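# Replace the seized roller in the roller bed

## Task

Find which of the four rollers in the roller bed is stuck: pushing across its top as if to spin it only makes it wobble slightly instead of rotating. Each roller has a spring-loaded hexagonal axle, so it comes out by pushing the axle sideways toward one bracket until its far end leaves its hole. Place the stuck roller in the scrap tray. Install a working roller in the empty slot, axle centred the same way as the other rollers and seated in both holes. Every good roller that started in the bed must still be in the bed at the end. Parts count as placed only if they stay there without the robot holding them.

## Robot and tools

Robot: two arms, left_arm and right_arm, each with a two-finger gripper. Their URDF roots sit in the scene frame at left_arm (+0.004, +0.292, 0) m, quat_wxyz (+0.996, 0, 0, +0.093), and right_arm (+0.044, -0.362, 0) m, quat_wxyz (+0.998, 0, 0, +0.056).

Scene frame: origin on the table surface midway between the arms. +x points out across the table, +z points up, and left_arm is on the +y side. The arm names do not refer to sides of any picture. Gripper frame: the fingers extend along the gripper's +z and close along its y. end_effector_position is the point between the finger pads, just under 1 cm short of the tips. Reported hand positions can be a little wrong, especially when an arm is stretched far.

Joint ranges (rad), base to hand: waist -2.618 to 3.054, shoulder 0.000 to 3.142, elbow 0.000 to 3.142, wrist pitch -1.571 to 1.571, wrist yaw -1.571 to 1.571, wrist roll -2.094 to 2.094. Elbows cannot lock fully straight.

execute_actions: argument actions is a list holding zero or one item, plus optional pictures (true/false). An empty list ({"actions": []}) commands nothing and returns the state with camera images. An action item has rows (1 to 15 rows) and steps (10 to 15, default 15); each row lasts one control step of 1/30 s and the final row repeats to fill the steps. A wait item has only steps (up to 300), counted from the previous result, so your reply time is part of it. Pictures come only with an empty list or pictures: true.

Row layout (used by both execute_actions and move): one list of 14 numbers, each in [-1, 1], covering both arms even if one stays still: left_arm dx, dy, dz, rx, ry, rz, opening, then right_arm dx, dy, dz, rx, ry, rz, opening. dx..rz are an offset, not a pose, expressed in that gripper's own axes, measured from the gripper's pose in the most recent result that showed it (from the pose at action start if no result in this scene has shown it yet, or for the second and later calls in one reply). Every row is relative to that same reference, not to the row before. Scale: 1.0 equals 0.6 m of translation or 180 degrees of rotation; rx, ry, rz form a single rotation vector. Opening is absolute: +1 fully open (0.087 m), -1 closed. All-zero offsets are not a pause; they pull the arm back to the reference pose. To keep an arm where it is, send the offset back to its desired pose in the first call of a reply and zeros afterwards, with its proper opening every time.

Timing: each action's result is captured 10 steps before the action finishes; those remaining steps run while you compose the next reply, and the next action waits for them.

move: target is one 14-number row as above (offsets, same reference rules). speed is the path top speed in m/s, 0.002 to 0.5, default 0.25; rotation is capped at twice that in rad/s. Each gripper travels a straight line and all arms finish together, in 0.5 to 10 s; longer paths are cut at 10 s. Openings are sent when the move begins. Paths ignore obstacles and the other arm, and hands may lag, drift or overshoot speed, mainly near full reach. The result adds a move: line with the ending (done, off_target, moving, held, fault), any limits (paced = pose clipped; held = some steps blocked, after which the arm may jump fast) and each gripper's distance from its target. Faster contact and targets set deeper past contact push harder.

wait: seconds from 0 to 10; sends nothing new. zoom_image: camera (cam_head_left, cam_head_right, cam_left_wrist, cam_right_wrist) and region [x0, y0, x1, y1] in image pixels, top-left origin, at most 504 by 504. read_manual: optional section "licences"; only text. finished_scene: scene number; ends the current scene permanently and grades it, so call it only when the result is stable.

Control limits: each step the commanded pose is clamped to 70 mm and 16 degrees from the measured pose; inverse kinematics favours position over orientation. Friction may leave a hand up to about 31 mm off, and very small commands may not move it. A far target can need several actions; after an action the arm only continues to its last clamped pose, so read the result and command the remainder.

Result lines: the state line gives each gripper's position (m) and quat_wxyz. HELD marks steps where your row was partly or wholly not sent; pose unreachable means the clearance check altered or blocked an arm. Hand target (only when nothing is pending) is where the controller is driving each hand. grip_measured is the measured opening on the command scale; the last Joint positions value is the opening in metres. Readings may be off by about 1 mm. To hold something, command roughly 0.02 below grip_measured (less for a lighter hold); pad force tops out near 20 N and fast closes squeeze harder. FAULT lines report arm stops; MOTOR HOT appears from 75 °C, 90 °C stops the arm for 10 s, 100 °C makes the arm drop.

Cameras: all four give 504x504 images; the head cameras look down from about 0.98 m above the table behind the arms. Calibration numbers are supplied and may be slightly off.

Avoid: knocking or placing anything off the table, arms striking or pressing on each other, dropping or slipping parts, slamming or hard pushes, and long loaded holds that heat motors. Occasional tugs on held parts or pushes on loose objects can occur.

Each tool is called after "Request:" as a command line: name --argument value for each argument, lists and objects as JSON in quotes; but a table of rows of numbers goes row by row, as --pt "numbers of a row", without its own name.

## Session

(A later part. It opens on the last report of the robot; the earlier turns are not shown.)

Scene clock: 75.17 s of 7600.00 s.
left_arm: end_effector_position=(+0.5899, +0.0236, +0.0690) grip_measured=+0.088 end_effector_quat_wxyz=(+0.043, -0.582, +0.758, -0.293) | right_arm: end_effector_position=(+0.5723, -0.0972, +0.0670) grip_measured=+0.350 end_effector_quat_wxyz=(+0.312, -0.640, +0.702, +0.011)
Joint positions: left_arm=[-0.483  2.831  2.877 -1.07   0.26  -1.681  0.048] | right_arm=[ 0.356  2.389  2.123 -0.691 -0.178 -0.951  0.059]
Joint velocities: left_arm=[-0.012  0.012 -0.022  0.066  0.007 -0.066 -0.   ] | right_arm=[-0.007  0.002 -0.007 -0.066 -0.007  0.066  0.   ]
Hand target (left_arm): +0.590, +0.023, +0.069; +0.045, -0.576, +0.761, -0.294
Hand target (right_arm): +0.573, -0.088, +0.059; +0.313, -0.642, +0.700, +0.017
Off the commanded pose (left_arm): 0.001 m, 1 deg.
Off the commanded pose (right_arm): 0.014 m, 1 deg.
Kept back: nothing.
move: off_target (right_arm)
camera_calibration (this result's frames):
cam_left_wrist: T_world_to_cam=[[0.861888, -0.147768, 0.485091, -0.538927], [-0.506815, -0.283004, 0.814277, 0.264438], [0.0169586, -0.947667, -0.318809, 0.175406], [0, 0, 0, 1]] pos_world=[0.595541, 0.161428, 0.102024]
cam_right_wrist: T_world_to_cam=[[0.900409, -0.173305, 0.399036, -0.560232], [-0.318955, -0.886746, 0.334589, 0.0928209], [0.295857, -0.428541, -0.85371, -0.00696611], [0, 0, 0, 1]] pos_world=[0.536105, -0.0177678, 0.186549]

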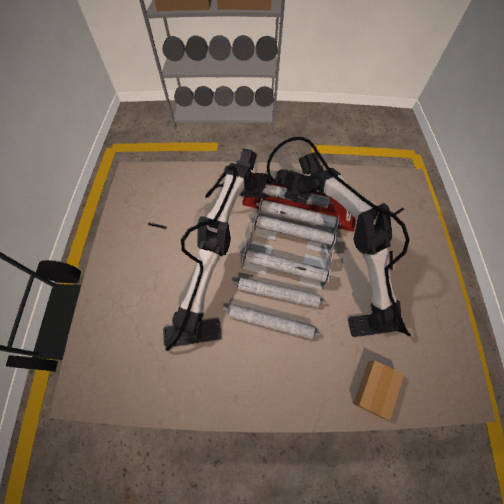

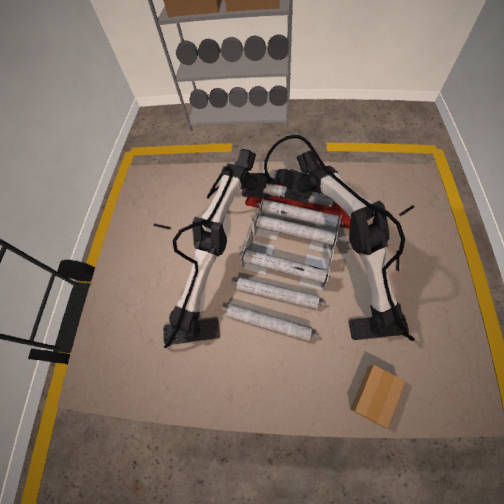

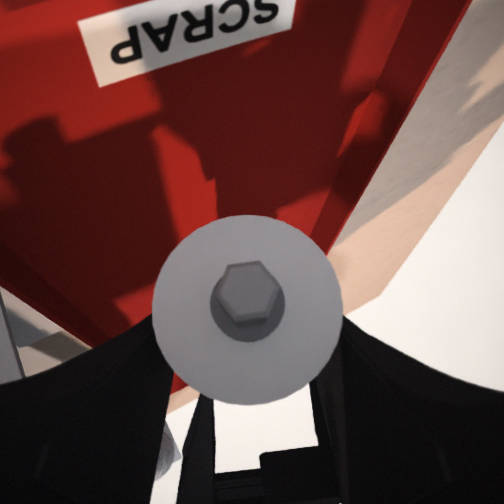

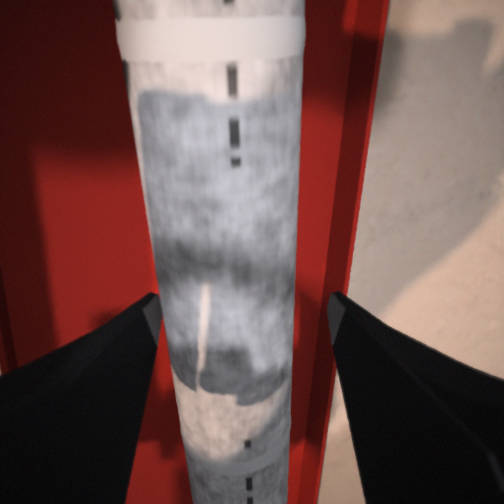

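Request:
move --target '[0,0,0,0,0,0,-0.1, -0.015,0.02,0.05,0,0,0,0.35]' --speed 0.05

Request:
move --target '[0,0,0,0,0,0,-0.1, 0,0,0,0,0,0,-0.1]' --speed 0.05

Scene clock: 76.73 s of 7600.00 s.
left_arm: end_effector_position=(+0.5900, +0.0240, +0.0688) grip_measured=+0.088 end_effector_quat_wxyz=(+0.042, -0.585, +0.755, -0.292) | right_arm: end_effector_position=(+0.5744, -0.0796, +0.0510) grip_measured=+0.350 end_effector_quat_wxyz=(+0.316, -0.638, +0.702, +0.010)
Joint positions: left_arm=[-0.483  2.831  2.877 -1.071  0.259 -1.688  0.048] | right_arm=[ 0.384  2.437  2.141 -0.649 -0.162 -0.926  0.059]
Joint velocities: left_arm=[ 0.012 -0.002  0.002 -0.051 -0.022 -0.022  0.   ] | right_arm=[ 0.007 -0.002  0.002 -0.022 -0.007  0.007  0.001]
Hand target (left_arm): +0.590, +0.024, +0.069; +0.043, -0.582, +0.758, -0.293
Hand target (right_arm): +0.574, -0.074, +0.043; +0.313, -0.640, +0.702, +0.010
Off the commanded pose (left_arm): 0.000 m, 0 deg.
Off the commanded pose (right_arm): 0.010 m, 0 deg.
Kept back: nothing.
move: done
camera_calibration (this result's frames):
cam_left_wrist: T_world_to_cam=[[0.86501, -0.141059, 0.481518, -0.540624], [-0.501264, -0.285333, 0.816896, 0.26136], [0.022163, -0.947991, -0.317524, 0.172622], [0, 0, 0, 1]] pos_world=[0.59483, 0.161959, 0.101628]
cam_right_wrist: T_world_to_cam=[[0.897754, -0.176348, 0.403656, -0.551667], [-0.322096, -0.887903, 0.328454, 0.116459], [0.300485, -0.424887, -0.85392, -0.0161037], [0, 0, 0, 1]] pos_world=[0.537612, -0.000723331, 0.170681]

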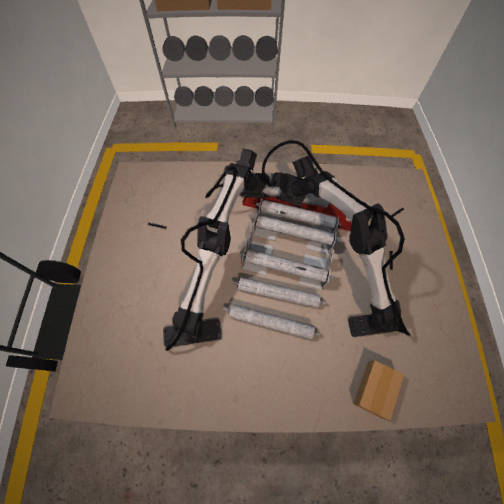

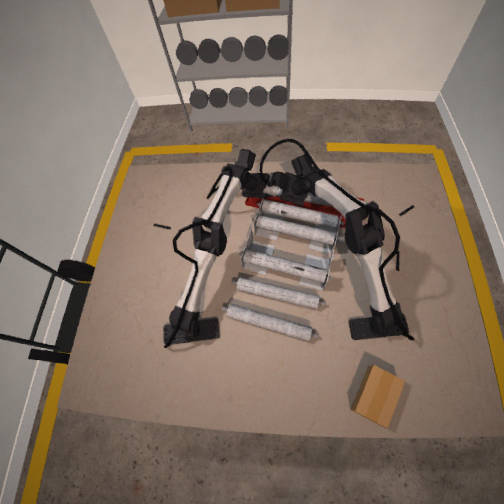

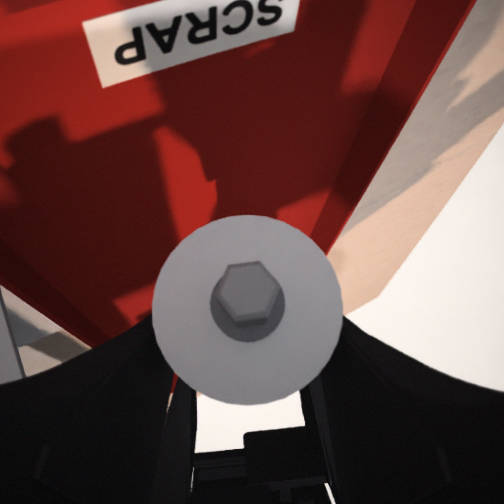

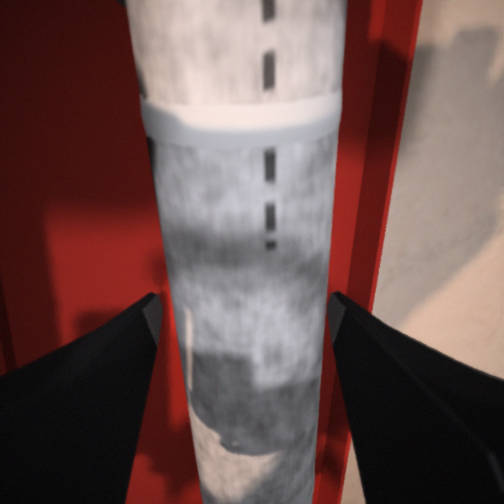

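Scene clock: 77.23 s of 7600.00 s.
left_arm: end_effector_position=(+0.5898, +0.0244, +0.0686) grip_measured=+0.088 end_effector_quat_wxyz=(+0.042, -0.586, +0.755, -0.291) | right_arm: end_effector_position=(+0.5756, -0.0798, +0.0515) grip_measured=+0.079 end_effector_quat_wxyz=(+0.318, -0.639, +0.700, +0.007)
Joint positions: left_arm=[-0.482  2.831  2.877 -1.073  0.258 -1.688  0.048] | right_arm=[ 0.384  2.437  2.141 -0.645 -0.159 -0.93   0.047]
Joint velocities: left_arm=[-0.002  0.012  0.002  0.022 -0.007  0.007 -0.   ] | right_arm=[-0.007  0.012 -0.027 -0.037 -0.081  0.022 -0.   ]
Hand target (left_arm): +0.590, +0.024, +0.069; +0.042, -0.585, +0.755, -0.292
Hand target (right_arm): +0.574, -0.080, +0.051; +0.316, -0.638, +0.702, +0.010
Off the commanded pose (left_arm): 0.000 m, 0 deg.
Off the commanded pose (right_arm): 0.001 m, 0 deg.
Kept back: nothing.
move: done
camera_calibration (this result's frames):
cam_left_wrist: T_world_to_cam=[[0.865748, -0.140922, 0.480231, -0.540686], [-0.499984, -0.286243, 0.817362, 0.260802], [0.0222785, -0.947737, -0.318273, 0.172879], [0, 0, 0, 1]] pos_world=[0.594643, 0.162302, 0.101507]
cam_right_wrist: T_world_to_cam=[[0.895386, -0.174498, 0.409676, -0.551768], [-0.323238, -0.887489, 0.32845, 0.117185], [0.306269, -0.426513, -0.85105, -0.0196514], [0, 0, 0, 1]] pos_world=[0.537943, -0.000663802, 0.170832]

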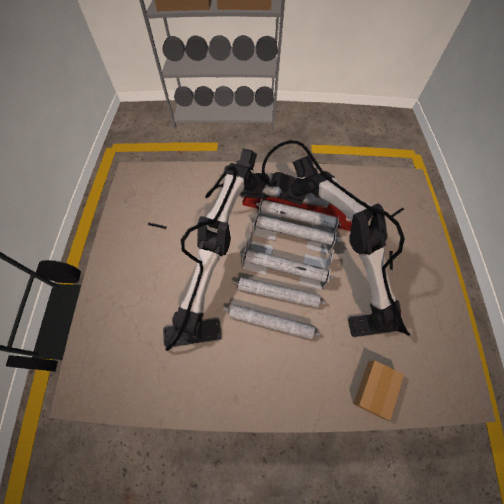

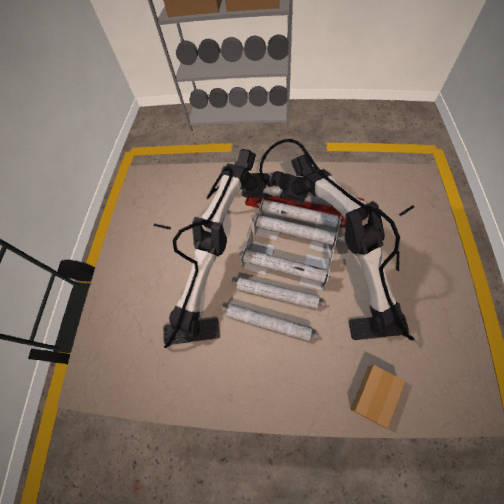

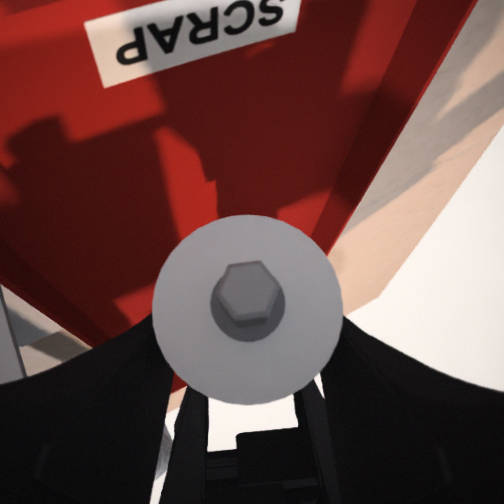

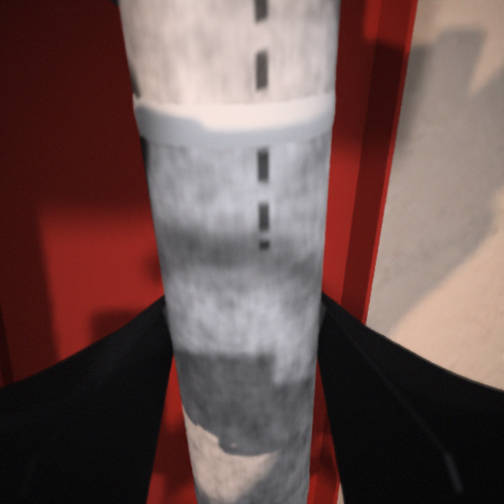

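Request:
execute_actions --actions '[]'

Scene clock: 79.23 s of 7600.00 s.
left_arm: end_effector_position=(+0.5898, +0.0244, +0.0686) grip_measured=+0.088 end_effector_quat_wxyz=(+0.042, -0.586, +0.755, -0.291) | right_arm: end_effector_position=(+0.5756, -0.0798, +0.0515) grip_measured=+0.079 end_effector_quat_wxyz=(+0.318, -0.639, +0.700, +0.007)
Joint positions: left_arm=[-0.482  2.831  2.877 -1.073  0.258 -1.688  0.048] | right_arm=[ 0.384  2.437  2.141 -0.645 -0.159 -0.93   0.047]
Joint velocities: left_arm=[-0.017  0.002 -0.002 -0.037 -0.007 -0.007 -0.002] | right_arm=[-0.027  0.007 -0.007  0.051  0.037 -0.022 -0.   ]
Hand target (left_arm): +0.590, +0.024, +0.069; +0.042, -0.585, +0.755, -0.292
Hand target (right_arm): +0.574, -0.080, +0.051; +0.316, -0.638, +0.702, +0.010
Off the commanded pose (left_arm): 0.000 m, 0 deg.
Off the commanded pose (right_arm): 0.001 m, 0 deg.
Kept back: nothing.
Steps of this call (steps 1 to 60: nothing new was sent). Readings (end_effector_position):
1: left_arm (+0.5898, +0.0244, +0.0686) | right_arm (+0.5756, -0.0798, +0.0515)
2: left_arm (+0.5898, +0.0244, +0.0686) | right_arm (+0.5756, -0.0798, +0.0515)
4: left_arm (+0.5898, +0.0244, +0.0686) | right_arm (+0.5756, -0.0798, +0.0515)
8: left_arm (+0.5898, +0.0244, +0.0686) | right_arm (+0.5756, -0.0798, +0.0515)
60: the state above
camera_calibration (this result's frames):
cam_left_wrist: T_world_to_cam=[[0.865748, -0.140922, 0.480231, -0.540686], [-0.499984, -0.286243, 0.817362, 0.260802], [0.0222785, -0.947737, -0.318273, 0.172879], [0, 0, 0, 1]] pos_world=[0.594643, 0.162302, 0.101507]
cam_right_wrist: T_world_to_cam=[[0.895386, -0.174498, 0.409676, -0.551768], [-0.323238, -0.887489, 0.32845, 0.117185], [0.306269, -0.426513, -0.85105, -0.0196514], [0, 0, 0, 1]] pos_world=[0.537943, -0.000663802, 0.170832]

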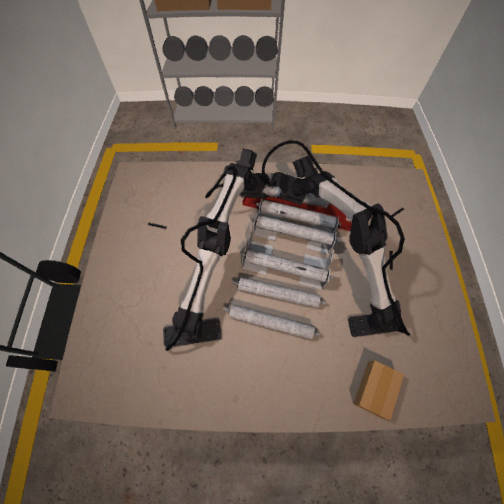

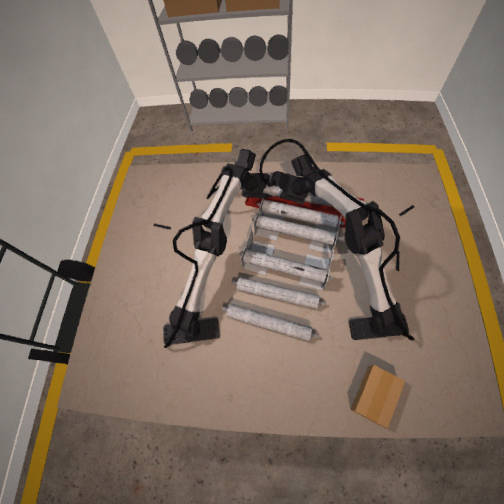

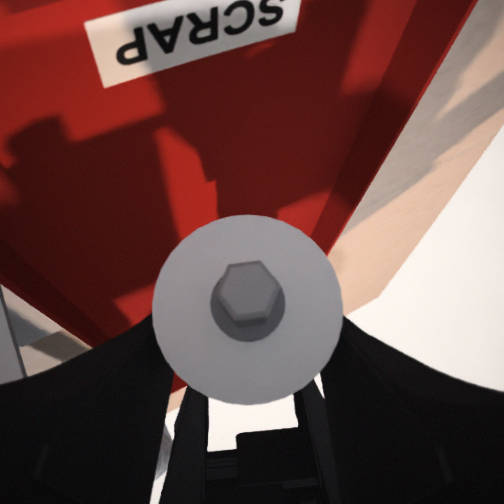

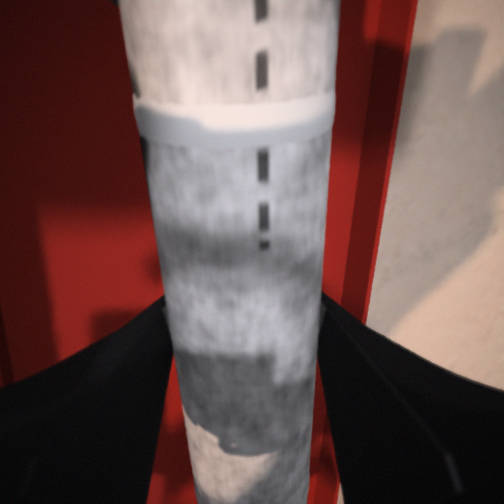

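Request:
execute_actions --actions '[{"rows":[[0,0,0,0,0,0,0.3,-0.008,-0.007,-0.014,0,0,0,-0.1]],"steps":15}]'

Request:
move --target '[0,0,-0.12,0,0,0,0.3,0,0,0,0,0,0,-0.1]' --speed 0.1

Scene clock: 79.70 s of 7600.00 s.
left_arm: end_effector_position=(+0.5913, +0.0248, +0.0713) grip_measured=+0.299 end_effector_quat_wxyz=(+0.041, -0.587, +0.753, -0.296) | right_arm: end_effector_position=(+0.5734, -0.0814, +0.0509) grip_measured=+0.079 end_effector_quat_wxyz=(+0.312, -0.637, +0.705, +0.008)
Joint positions: left_arm=[-0.479  2.828  2.877 -1.068  0.265 -1.693  0.057] | right_arm=[ 0.384  2.437  2.145 -0.66  -0.156 -0.922  0.047]
Joint velocities: left_arm=[-0.012  0.002 -0.002 -0.022 -0.022 -0.037  0.001] | right_arm=[-0.007 -0.007  0.002 -0.066  0.007  0.066  0.001]
Steps of this call (steps 1 to 9: nothing new was sent; steps 10 to 14: the first 5 steps of this action). Readings (end_effector_position):
10: left_arm (+0.5911, +0.0243, +0.0697) | right_arm (+0.5757, -0.0798, +0.0521)
11: left_arm (+0.5920, +0.0250, +0.0712) | right_arm (+0.5752, -0.0802, +0.0522)
13: left_arm (+0.5914, +0.0250, +0.0712) | right_arm (+0.5737, -0.0812, +0.0511)
14: the state above

Scene clock: 81.80 s of 7600.00 s.
left_arm: end_effector_position=(+0.5610, +0.0529, +0.1165) grip_measured=+0.300 end_effector_quat_wxyz=(+0.033, -0.589, +0.757, -0.281) | right_arm: end_effector_position=(+0.5629, -0.0873, +0.0356) grip_measured=+0.078 end_effector_quat_wxyz=(+0.283, -0.637, +0.717, +0.016)
Joint positions: left_arm=[-0.445  2.539  2.514 -1.038  0.28  -1.655  0.057] | right_arm=[ 0.384  2.452  2.141 -0.705 -0.153 -0.913  0.047]
Joint velocities: left_arm=[-0.017 -0.017 -0.002  0.022  0.022 -0.051  0.001] | right_arm=[ 0.007 -0.002 -0.002  0.037 -0.022 -0.007  0.   ]
Hand target (left_arm): +0.563, +0.054, +0.131; +0.040, -0.587, +0.753, -0.295
Hand target (right_arm): +0.572, -0.082, +0.051; +0.310, -0.635, +0.707, +0.009
Off your previous action's commanded pose (left_arm): 0.003 m, 1 deg at its last step (step 10 of this call).
Off your previous action's commanded pose (right_arm): 0.012 m, 1 deg at its last step (step 10 of this call).
Off the commanded pose (left_arm): 0.014 m, 2 deg.
Off the commanded pose (right_arm): 0.019 m, 3 deg.
Kept back: nothing.
move: off_target (left_arm, right_arm)
camera_calibration (this result's frames):
cam_left_wrist: T_world_to_cam=[[0.878446, -0.144319, 0.455527, -0.538799], [-0.477689, -0.2894, 0.829495, 0.20165], [0.0121178, -0.946266, -0.323162, 0.221957], [0, 0, 0, 1]] pos_world=[0.566942, 0.190629, 0.149898]
cam_right_wrist: T_world_to_cam=[[0.918967, -0.17807, 0.35184, -0.54673], [-0.313765, -0.870632, 0.378882, 0.105996], [0.238856, -0.458575, -0.855954, 0.00286379], [0, 0, 0, 1]] pos_world=[0.535001, -0.00375947, 0.154653]

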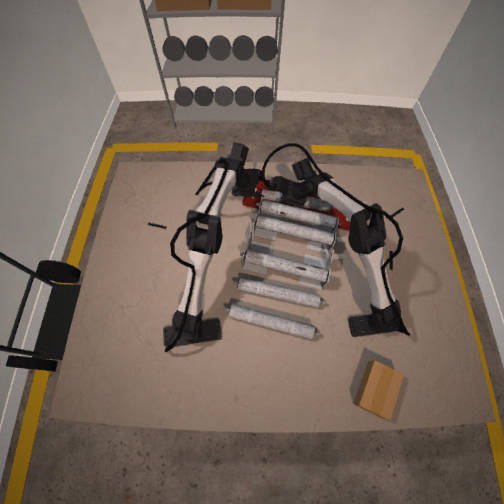

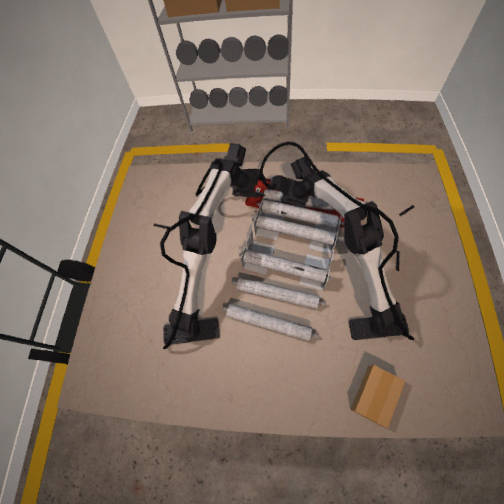

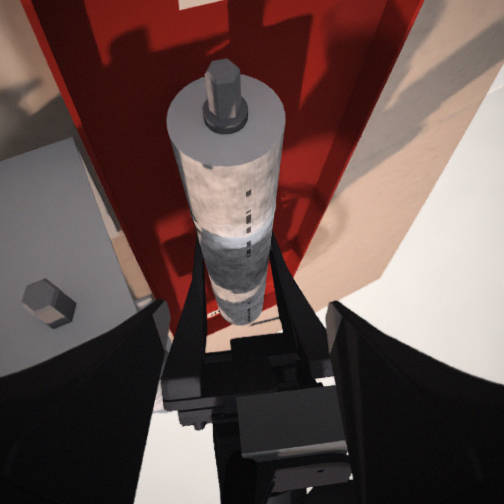

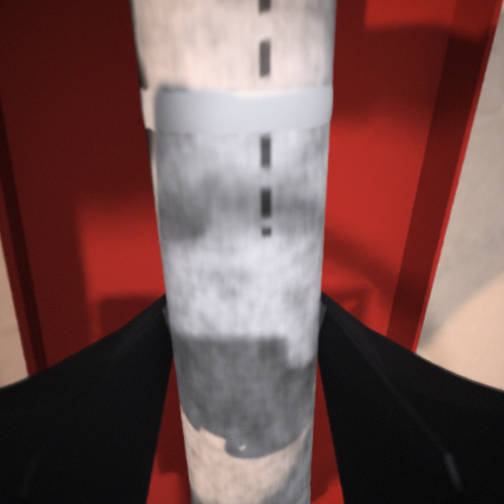

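Request:
move --target '[0,0,-0.08,0,0,0,0.3,0,0,0.003,0,0,0,-0.1]' --speed 0.08

Request:
execute_actions --actions '[{"rows":[[0,0,0,0,0,0,0.3,0,0,0,0,0,0,0.35]],"steps":12}]'

Request:
move --target '[0,0,0,0,0,0,0.3,0,0,-0.22,0,0,0,0.35]' --speed 0.15

Scene clock: 83.30 s of 7600.00 s.
left_arm: end_effector_position=(+0.5476, +0.0692, +0.1525) grip_measured=+0.300 end_effector_quat_wxyz=(+0.035, -0.591, +0.755, -0.281) | right_arm: end_effector_position=(+0.5617, -0.0879, +0.0350) grip_measured=+0.078 end_effector_quat_wxyz=(+0.280, -0.638, +0.717, +0.016)
Joint positions: left_arm=[-0.422  2.46   2.514 -1.121  0.285 -1.639  0.057] | right_arm=[ 0.384  2.452  2.141 -0.71  -0.153 -0.913  0.047]
Joint velocities: left_arm=[ 0.007 -0.002 -0.002 -0.022  0.051 -0.022 -0.002] | right_arm=[ 0.007 -0.022 -0.007 -0.037 -0.007  0.007  0.001]
Hand target (left_arm): +0.543, +0.072, +0.157; +0.033, -0.589, +0.757, -0.281
Hand target (right_arm): +0.564, -0.087, +0.034; +0.283, -0.637, +0.717, +0.016
Off the commanded pose (left_arm): 0.007 m, 0 deg.
Off the commanded pose (right_arm): 0.002 m, 0 deg.
Kept back: nothing.
move: done
camera_calibration (this result's frames):
cam_left_wrist: T_world_to_cam=[[0.878625, -0.138991, 0.456837, -0.541706], [-0.477102, -0.295212, 0.827782, 0.170411], [0.0198094, -0.945268, -0.325693, 0.245297], [0, 0, 0, 1]] pos_world=[0.5524, 0.206887, 0.1863]
cam_right_wrist: T_world_to_cam=[[0.920725, -0.177115, 0.347699, -0.546322], [-0.31185, -0.869592, 0.38283, 0.104211], [0.234552, -0.460912, -0.855889, 0.00451947], [0, 0, 0, 1]] pos_world=[0.534451, -0.00405797, 0.153929]

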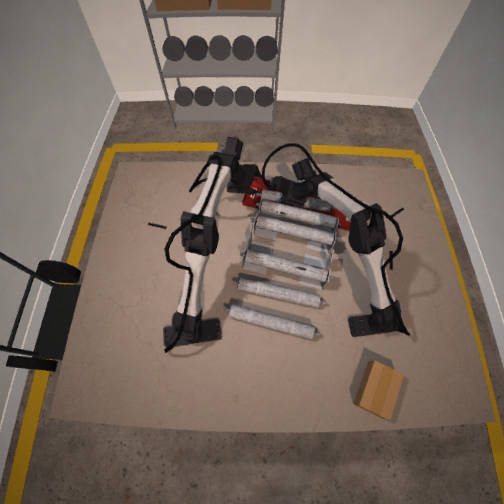

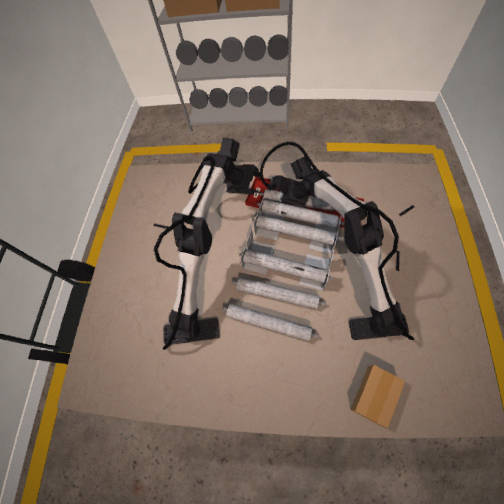

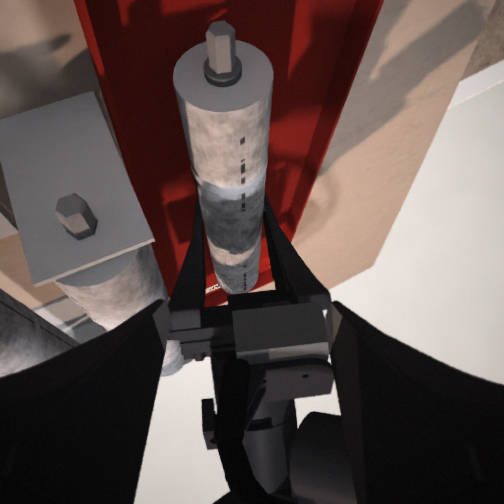

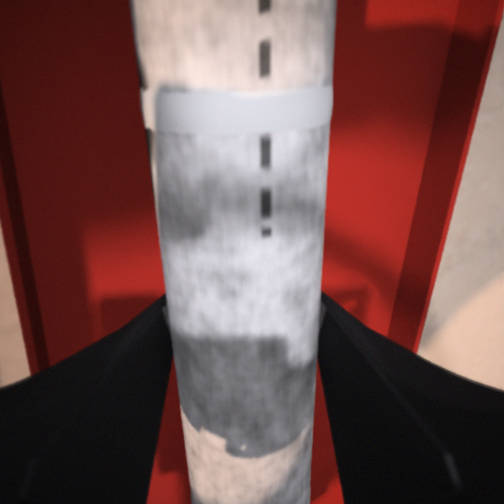

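Scene clock: 83.37 s of 7600.00 s.
left_arm: end_effector_position=(+0.5476, +0.0692, +0.1525) grip_measured=+0.300 end_effector_quat_wxyz=(+0.035, -0.591, +0.755, -0.281) | right_arm: end_effector_position=(+0.5631, -0.0881, +0.0356) grip_measured=+0.319 end_effector_quat_wxyz=(+0.282, -0.637, +0.717, +0.014)
Joint positions: left_arm=[-0.422  2.46   2.514 -1.121  0.285 -1.639  0.057] | right_arm=[ 0.384  2.452  2.141 -0.705 -0.15  -0.913  0.058]
Joint velocities: left_arm=[-0.032  0.002  0.032 -0.051  0.066 -0.051 -0.   ] | right_arm=[-0.032 -0.056 -0.032  0.007  0.037 -0.051  0.055]
Steps of this call (steps 1 to 2: the first 2 steps of this action). Readings (end_effector_position):
1: left_arm (+0.5476, +0.0692, +0.1525) | right_arm (+0.5617, -0.0880, +0.0350)
2: the state above

Scene clock: 85.13 s of 7600.00 s.
left_arm: end_effector_position=(+0.5476, +0.0692, +0.1525) grip_measured=+0.300 end_effector_quat_wxyz=(+0.035, -0.591, +0.755, -0.281) | right_arm: end_effector_position=(+0.5167, -0.1322, +0.1545) grip_measured=+0.350 end_effector_quat_wxyz=(+0.300, -0.636, +0.711, +0.007)
Joint positions: left_arm=[-0.422  2.46   2.514 -1.121  0.285 -1.639  0.057] | right_arm=[ 0.349  2.111  2.022 -0.893 -0.166 -0.948  0.059]
Joint velocities: left_arm=[ 0.002  0.002  0.002 -0.051 -0.037 -0.066 -0.   ] | right_arm=[ 0.012  0.002  0.007  0.022 -0.022 -0.022 -0.   ]
Hand target (left_arm): +0.548, +0.069, +0.153; +0.035, -0.591, +0.755, -0.281
Hand target (right_arm): +0.511, -0.140, +0.146; +0.285, -0.637, +0.717, +0.013
Off your previous action's commanded pose (left_arm): 0.000 m, 0 deg at its last step (step 10 of this call).
Off your previous action's commanded pose (right_arm): 0.003 m, 1 deg at its last step (step 10 of this call).
Off the commanded pose (left_arm): 0.000 m, 0 deg.
Off the commanded pose (right_arm): 0.010 m, 2 deg.
Kept back: nothing.
move: done
camera_calibration (this result's frames):
cam_left_wrist: T_world_to_cam=[[0.878625, -0.138991, 0.456837, -0.541706], [-0.477102, -0.295212, 0.827782, 0.170411], [0.0198094, -0.945268, -0.325693, 0.245297], [0, 0, 0, 1]] pos_world=[0.5524, 0.206887, 0.1863]
cam_right_wrist: T_world_to_cam=[[0.904664, -0.18203, 0.38529, -0.552436], [-0.327976, -0.874699, 0.356839, 0.0175984], [0.272057, -0.449185, -0.85101, 0.0783474], [0, 0, 0, 1]] pos_world=[0.484226, -0.049974, 0.273242]

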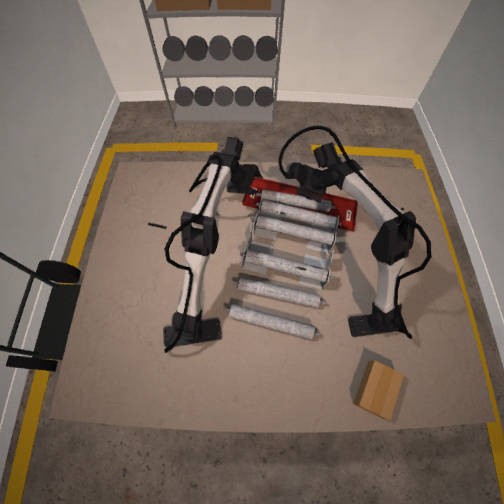

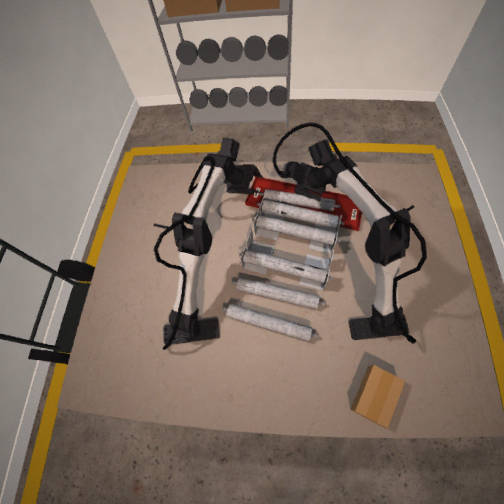

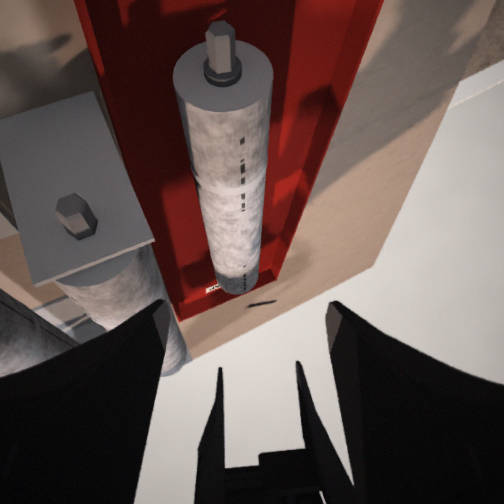

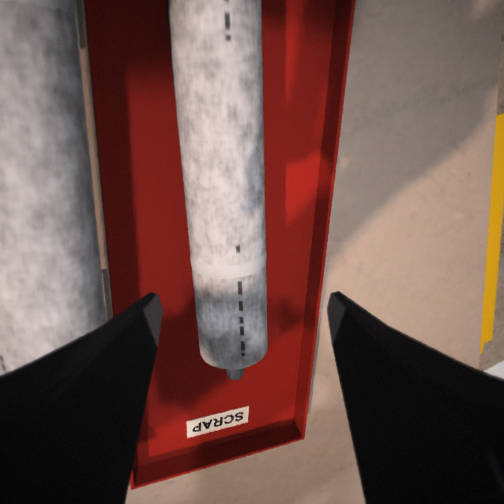

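Request:
zoom_image --camera "cam_head_left" --region '[200, 220, 360, 350]'

Region (200, 220, 360, 350) of cam_head_left's 504x504 image, scaled by 3.150, with more detail than that image has; it fills the top 410 rows of this view, and the rest is white.

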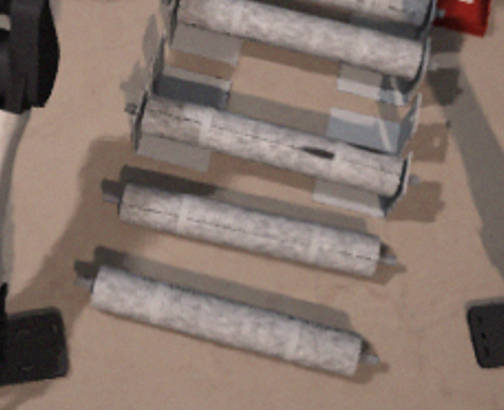

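Request:
move --target '[0.066,0.51,-0.277,-0.155,-0.097,-0.011,0.3,-0.027,0.572,-0.258,-0.108,0.017,0.054,0.5]' --speed 0.25

Scene clock: 89.83 s of 7600.00 s.
left_arm: end_effector_position=(+0.2126, +0.1418, +0.1635) grip_measured=+0.300 end_effector_quat_wxyz=(-0.001, -0.627, +0.779, -0.007) | right_arm: end_effector_position=(+0.1492, -0.1059, +0.1627) grip_measured=+0.500 end_effector_quat_wxyz=(+0.179, -0.615, +0.755, +0.140)
Joint positions: left_arm=[-0.648  1.46   1.366 -1.465  0.006 -1.816  0.057] | right_arm=[ 1.045  1.322  1.224 -1.022 -0.084 -0.189  0.066]
Joint velocities: left_arm=[ 0.007 -0.017 -0.012  0.037 -0.022  0.037 -0.001] | right_arm=[ 0.012 -0.032 -0.002 -0.022  0.037  0.007  0.001]
Hand target (left_arm): +0.207, +0.145, +0.163; +0.003, -0.628, +0.778, -0.001
Hand target (right_arm): +0.144, -0.113, +0.159; +0.172, -0.616, +0.757, +0.135
Off the commanded pose (left_arm): 0.009 m, 1 deg.
Off the commanded pose (right_arm): 0.011 m, 1 deg.
Kept back: nothing.
move: off_target (right_arm)
camera_calibration (this result's frames):
cam_left_wrist: T_world_to_cam=[[0.978241, -0.207462, 0.00199959, -0.179438], [-0.133308, -0.621143, 0.772276, 0.00512351], [-0.158976, -0.755739, -0.635284, 0.385901], [0, 0, 0, 1]] pos_world=[0.237565, 0.257596, 0.241559]
cam_right_wrist: T_world_to_cam=[[0.98023, -0.196572, 0.0225677, -0.17207], [-0.188303, -0.891759, 0.41147, -0.114467], [-0.0607583, -0.407584, -0.911144, 0.260996], [0, 0, 0, 1]] pos_world=[0.162971, -0.029523, 0.288788]

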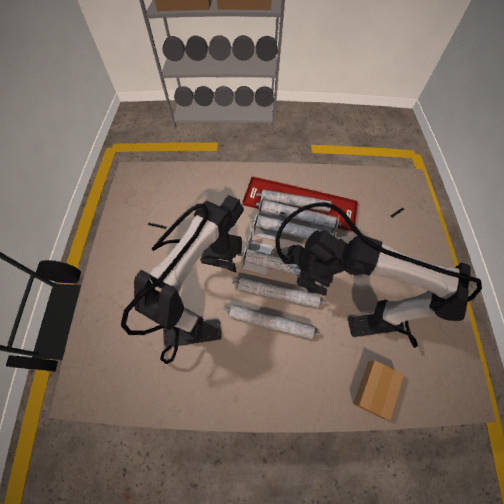

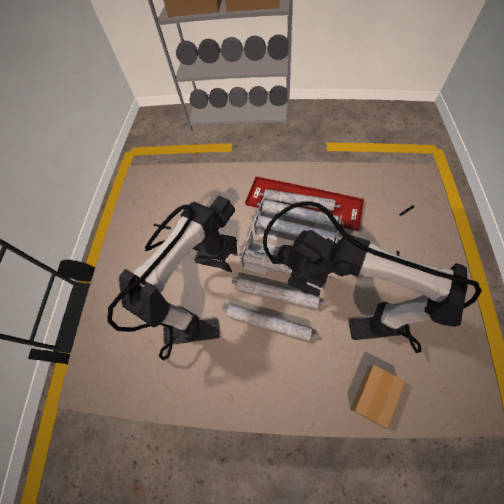

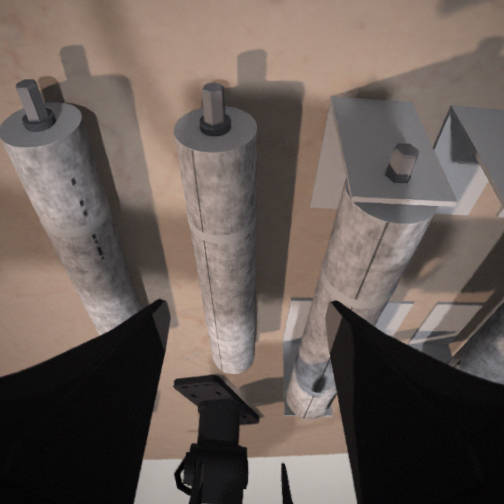

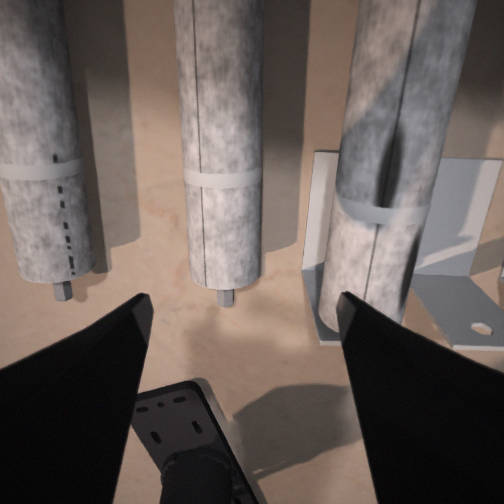

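Request:
move --target '[0.01,0.042,0.228,0,0,0,0.0,0.126,0.032,0.192,0,0,0,0.6]' --speed 0.12

Scene clock: 93.40 s of 7600.00 s.
left_arm: end_effector_position=(+0.1878, +0.1416, +0.0310) grip_measured=+0.000 end_effector_quat_wxyz=(+0.002, -0.628, +0.778, -0.003) | right_arm: end_effector_position=(+0.1314, -0.1112, +0.0364) grip_measured=+0.600 end_effector_quat_wxyz=(+0.192, -0.611, +0.754, +0.149)
Joint positions: left_arm=[-0.705  1.441  0.816 -0.939 -0.001 -1.876  0.044] | right_arm=[ 1.106  1.304  0.69  -0.47  -0.058 -0.129  0.07 ]
Joint velocities: left_arm=[ 0.002  0.017 -0.022 -0.037 -0.007  0.007 -0.   ] | right_arm=[-0.007 -0.017 -0.032  0.022  0.007 -0.066 -0.001]
Hand target (left_arm): +0.187, +0.138, +0.027; -0.001, -0.627, +0.779, -0.007
Hand target (right_arm): +0.127, -0.117, +0.026; +0.179, -0.615, +0.755, +0.140
Off the commanded pose (left_arm): 0.005 m, 1 deg.
Off the commanded pose (right_arm): 0.013 m, 2 deg.
Kept back: nothing.
move: off_target (right_arm)
camera_calibration (this result's frames):
cam_left_wrist: T_world_to_cam=[[0.978806, -0.204787, -0.000938014, -0.155299], [-0.13069, -0.628166, 0.767025, 0.104685], [-0.157666, -0.750647, -0.641616, 0.296909], [0, 0, 0, 1]] pos_world=[0.212501, 0.25683, 0.11006]
cam_right_wrist: T_world_to_cam=[[0.979112, -0.201875, 0.024225, -0.153379], [-0.1957, -0.903368, 0.381612, -0.0697246], [-0.0551538, -0.378382, -0.924005, 0.145654], [0, 0, 0, 1]] pos_world=[0.144563, -0.0388374, 0.164909]

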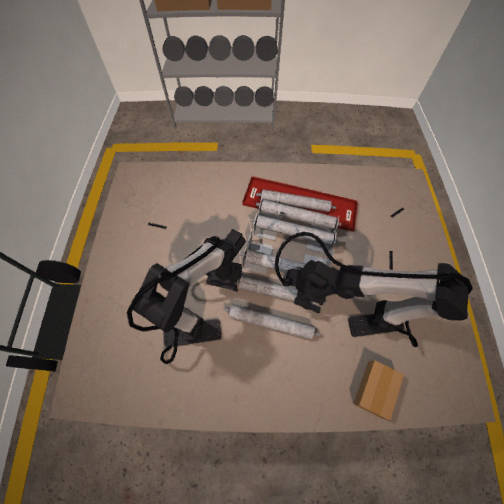

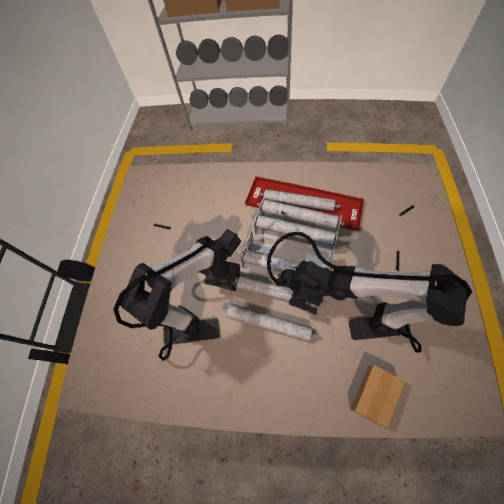

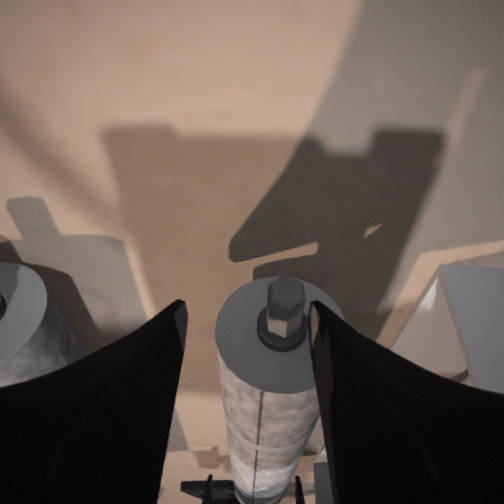

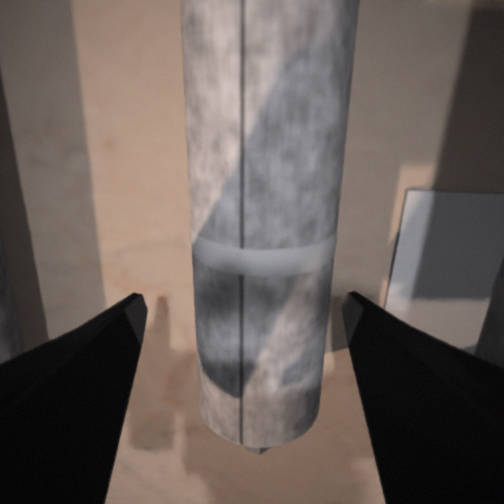

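Request:
move --target '[0,-0.022,0.018,0,0,0,0.0,0.028,-0.008,0.022,0,0,0,0.6]' --speed 0.05

Request:
move --target '[0,0,0,0,0,0,0.0,0,0,0,0,0,0,-0.1]'

Scene clock: 94.63 s of 7600.00 s.
left_arm: end_effector_position=(+0.1940, +0.1403, +0.0206) grip_measured=+0.000 end_effector_quat_wxyz=(+0.000, -0.628, +0.778, +0.001) | right_arm: end_effector_position=(+0.1300, -0.1121, +0.0247) grip_measured=+0.600 end_effector_quat_wxyz=(+0.195, -0.613, +0.749, +0.161)
Joint positions: left_arm=[-0.697  1.492  0.816 -0.897 -0.002 -1.87   0.044] | right_arm=[ 1.097  1.304  0.633 -0.394 -0.081 -0.141  0.07 ]
Joint velocities: left_arm=[-0.012  0.007  0.012  0.022 -0.081  0.095 -0.001] | right_arm=[ 0.012 -0.012 -0.007 -0.066  0.022 -0.051 -0.   ]
Hand target (left_arm): +0.201, +0.139, +0.020; +0.002, -0.628, +0.778, -0.003
Hand target (right_arm): +0.134, -0.120, +0.017; +0.191, -0.611, +0.754, +0.149
Off the commanded pose (left_arm): 0.007 m, 1 deg.
Off the commanded pose (right_arm): 0.012 m, 2 deg.
Kept back: nothing.
move: off_target (right_arm)
camera_calibration (this result's frames):
cam_left_wrist: T_world_to_cam=[[0.979157, -0.202895, -0.00918196, -0.161855], [-0.123782, -0.631985, 0.765032, 0.111915], [-0.161024, -0.74795, -0.643927, 0.290474], [0, 0, 0, 1]] pos_world=[0.219108, 0.255149, 0.0999397]
cam_right_wrist: T_world_to_cam=[[0.981736, -0.189738, 0.013915, -0.150591], [-0.181801, -0.914091, 0.362473, -0.0688545], [-0.0560551, -0.358382, -0.93189, 0.136928], [0, 0, 0, 1]] pos_world=[0.142998, -0.0424394, 0.154655]

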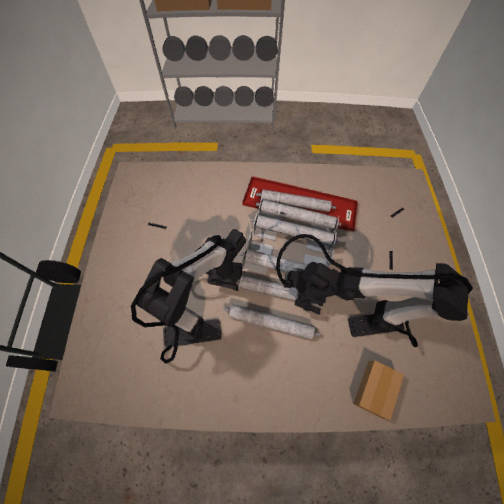

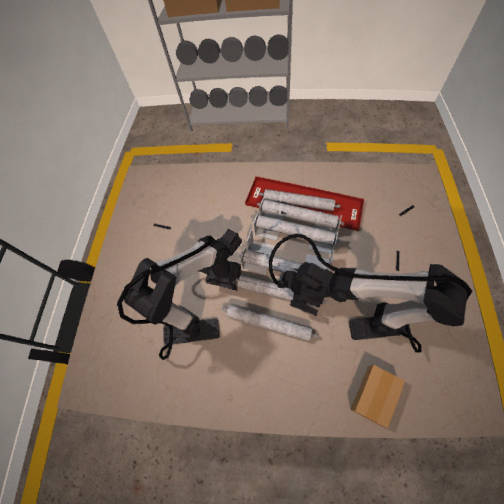

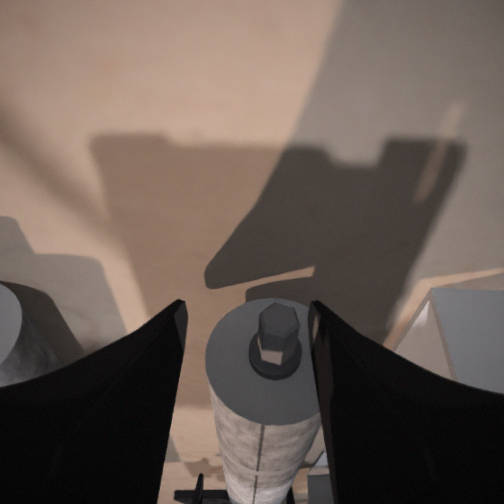

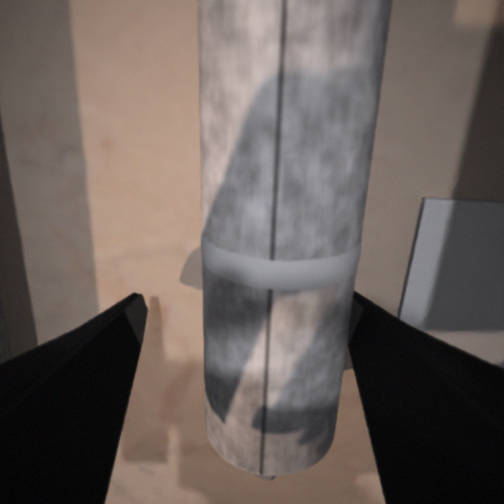

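Scene clock: 95.13 s of 7600.00 s.
left_arm: end_effector_position=(+0.1940, +0.1403, +0.0206) grip_measured=+0.000 end_effector_quat_wxyz=(+0.000, -0.628, +0.778, +0.001) | right_arm: end_effector_position=(+0.1315, -0.1124, +0.0247) grip_measured=+0.084 end_effector_quat_wxyz=(+0.197, -0.611, +0.750, +0.159)
Joint positions: left_arm=[-0.697  1.492  0.816 -0.897 -0.002 -1.87   0.044] | right_arm=[ 1.095  1.304  0.633 -0.393 -0.075 -0.14   0.047]
Joint velocities: left_arm=[-0.007 -0.012  0.007 -0.022 -0.037 -0.051 -0.001] | right_arm=[-0.017  0.032 -0.002  0.081 -0.007  0.007  0.   ]
Hand target (left_arm): +0.194, +0.140, +0.021; +0.000, -0.628, +0.778, +0.001
Hand target (right_arm): +0.130, -0.112, +0.025; +0.195, -0.613, +0.749, +0.161
Off the commanded pose (left_arm): 0.000 m, 0 deg.
Off the commanded pose (right_arm): 0.002 m, 0 deg.
Kept back: nothing.
move: done
camera_calibration (this result's frames):
cam_left_wrist: T_world_to_cam=[[0.979157, -0.202895, -0.00918196, -0.161855], [-0.123782, -0.631985, 0.765032, 0.111915], [-0.161024, -0.74795, -0.643927, 0.290474], [0, 0, 0, 1]] pos_world=[0.219108, 0.255149, 0.0999397]
cam_right_wrist: T_world_to_cam=[[0.980559, -0.195342, 0.0186026, -0.152773], [-0.188696, -0.912673, 0.362522, -0.0678426], [-0.0538377, -0.358984, -0.93179, 0.136549], [0, 0, 0, 1]] pos_world=[0.144353, -0.0427421, 0.154672]

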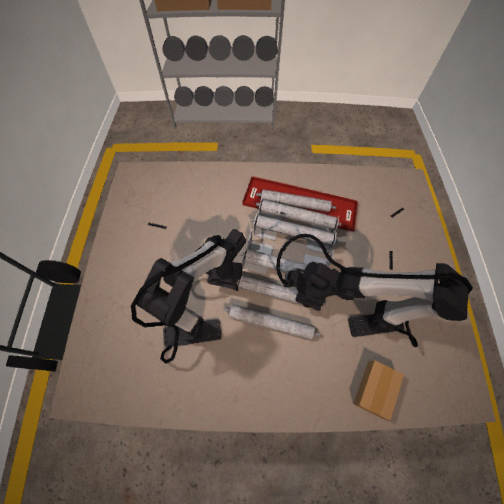

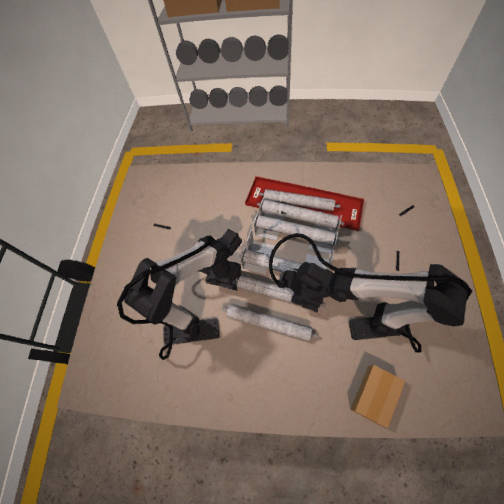

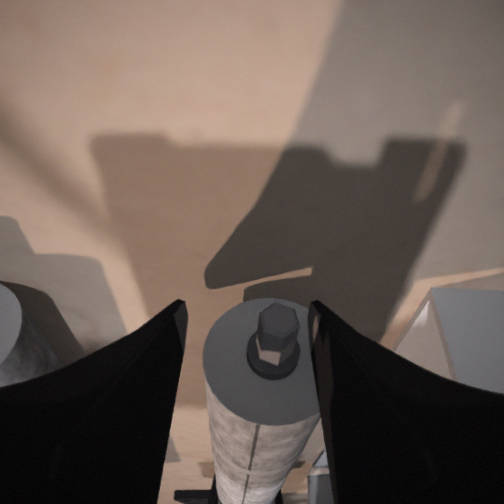

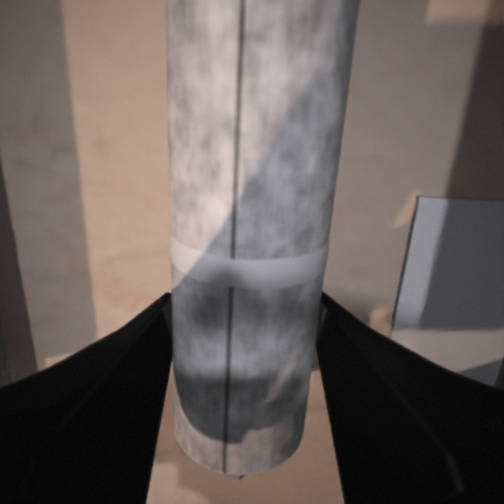

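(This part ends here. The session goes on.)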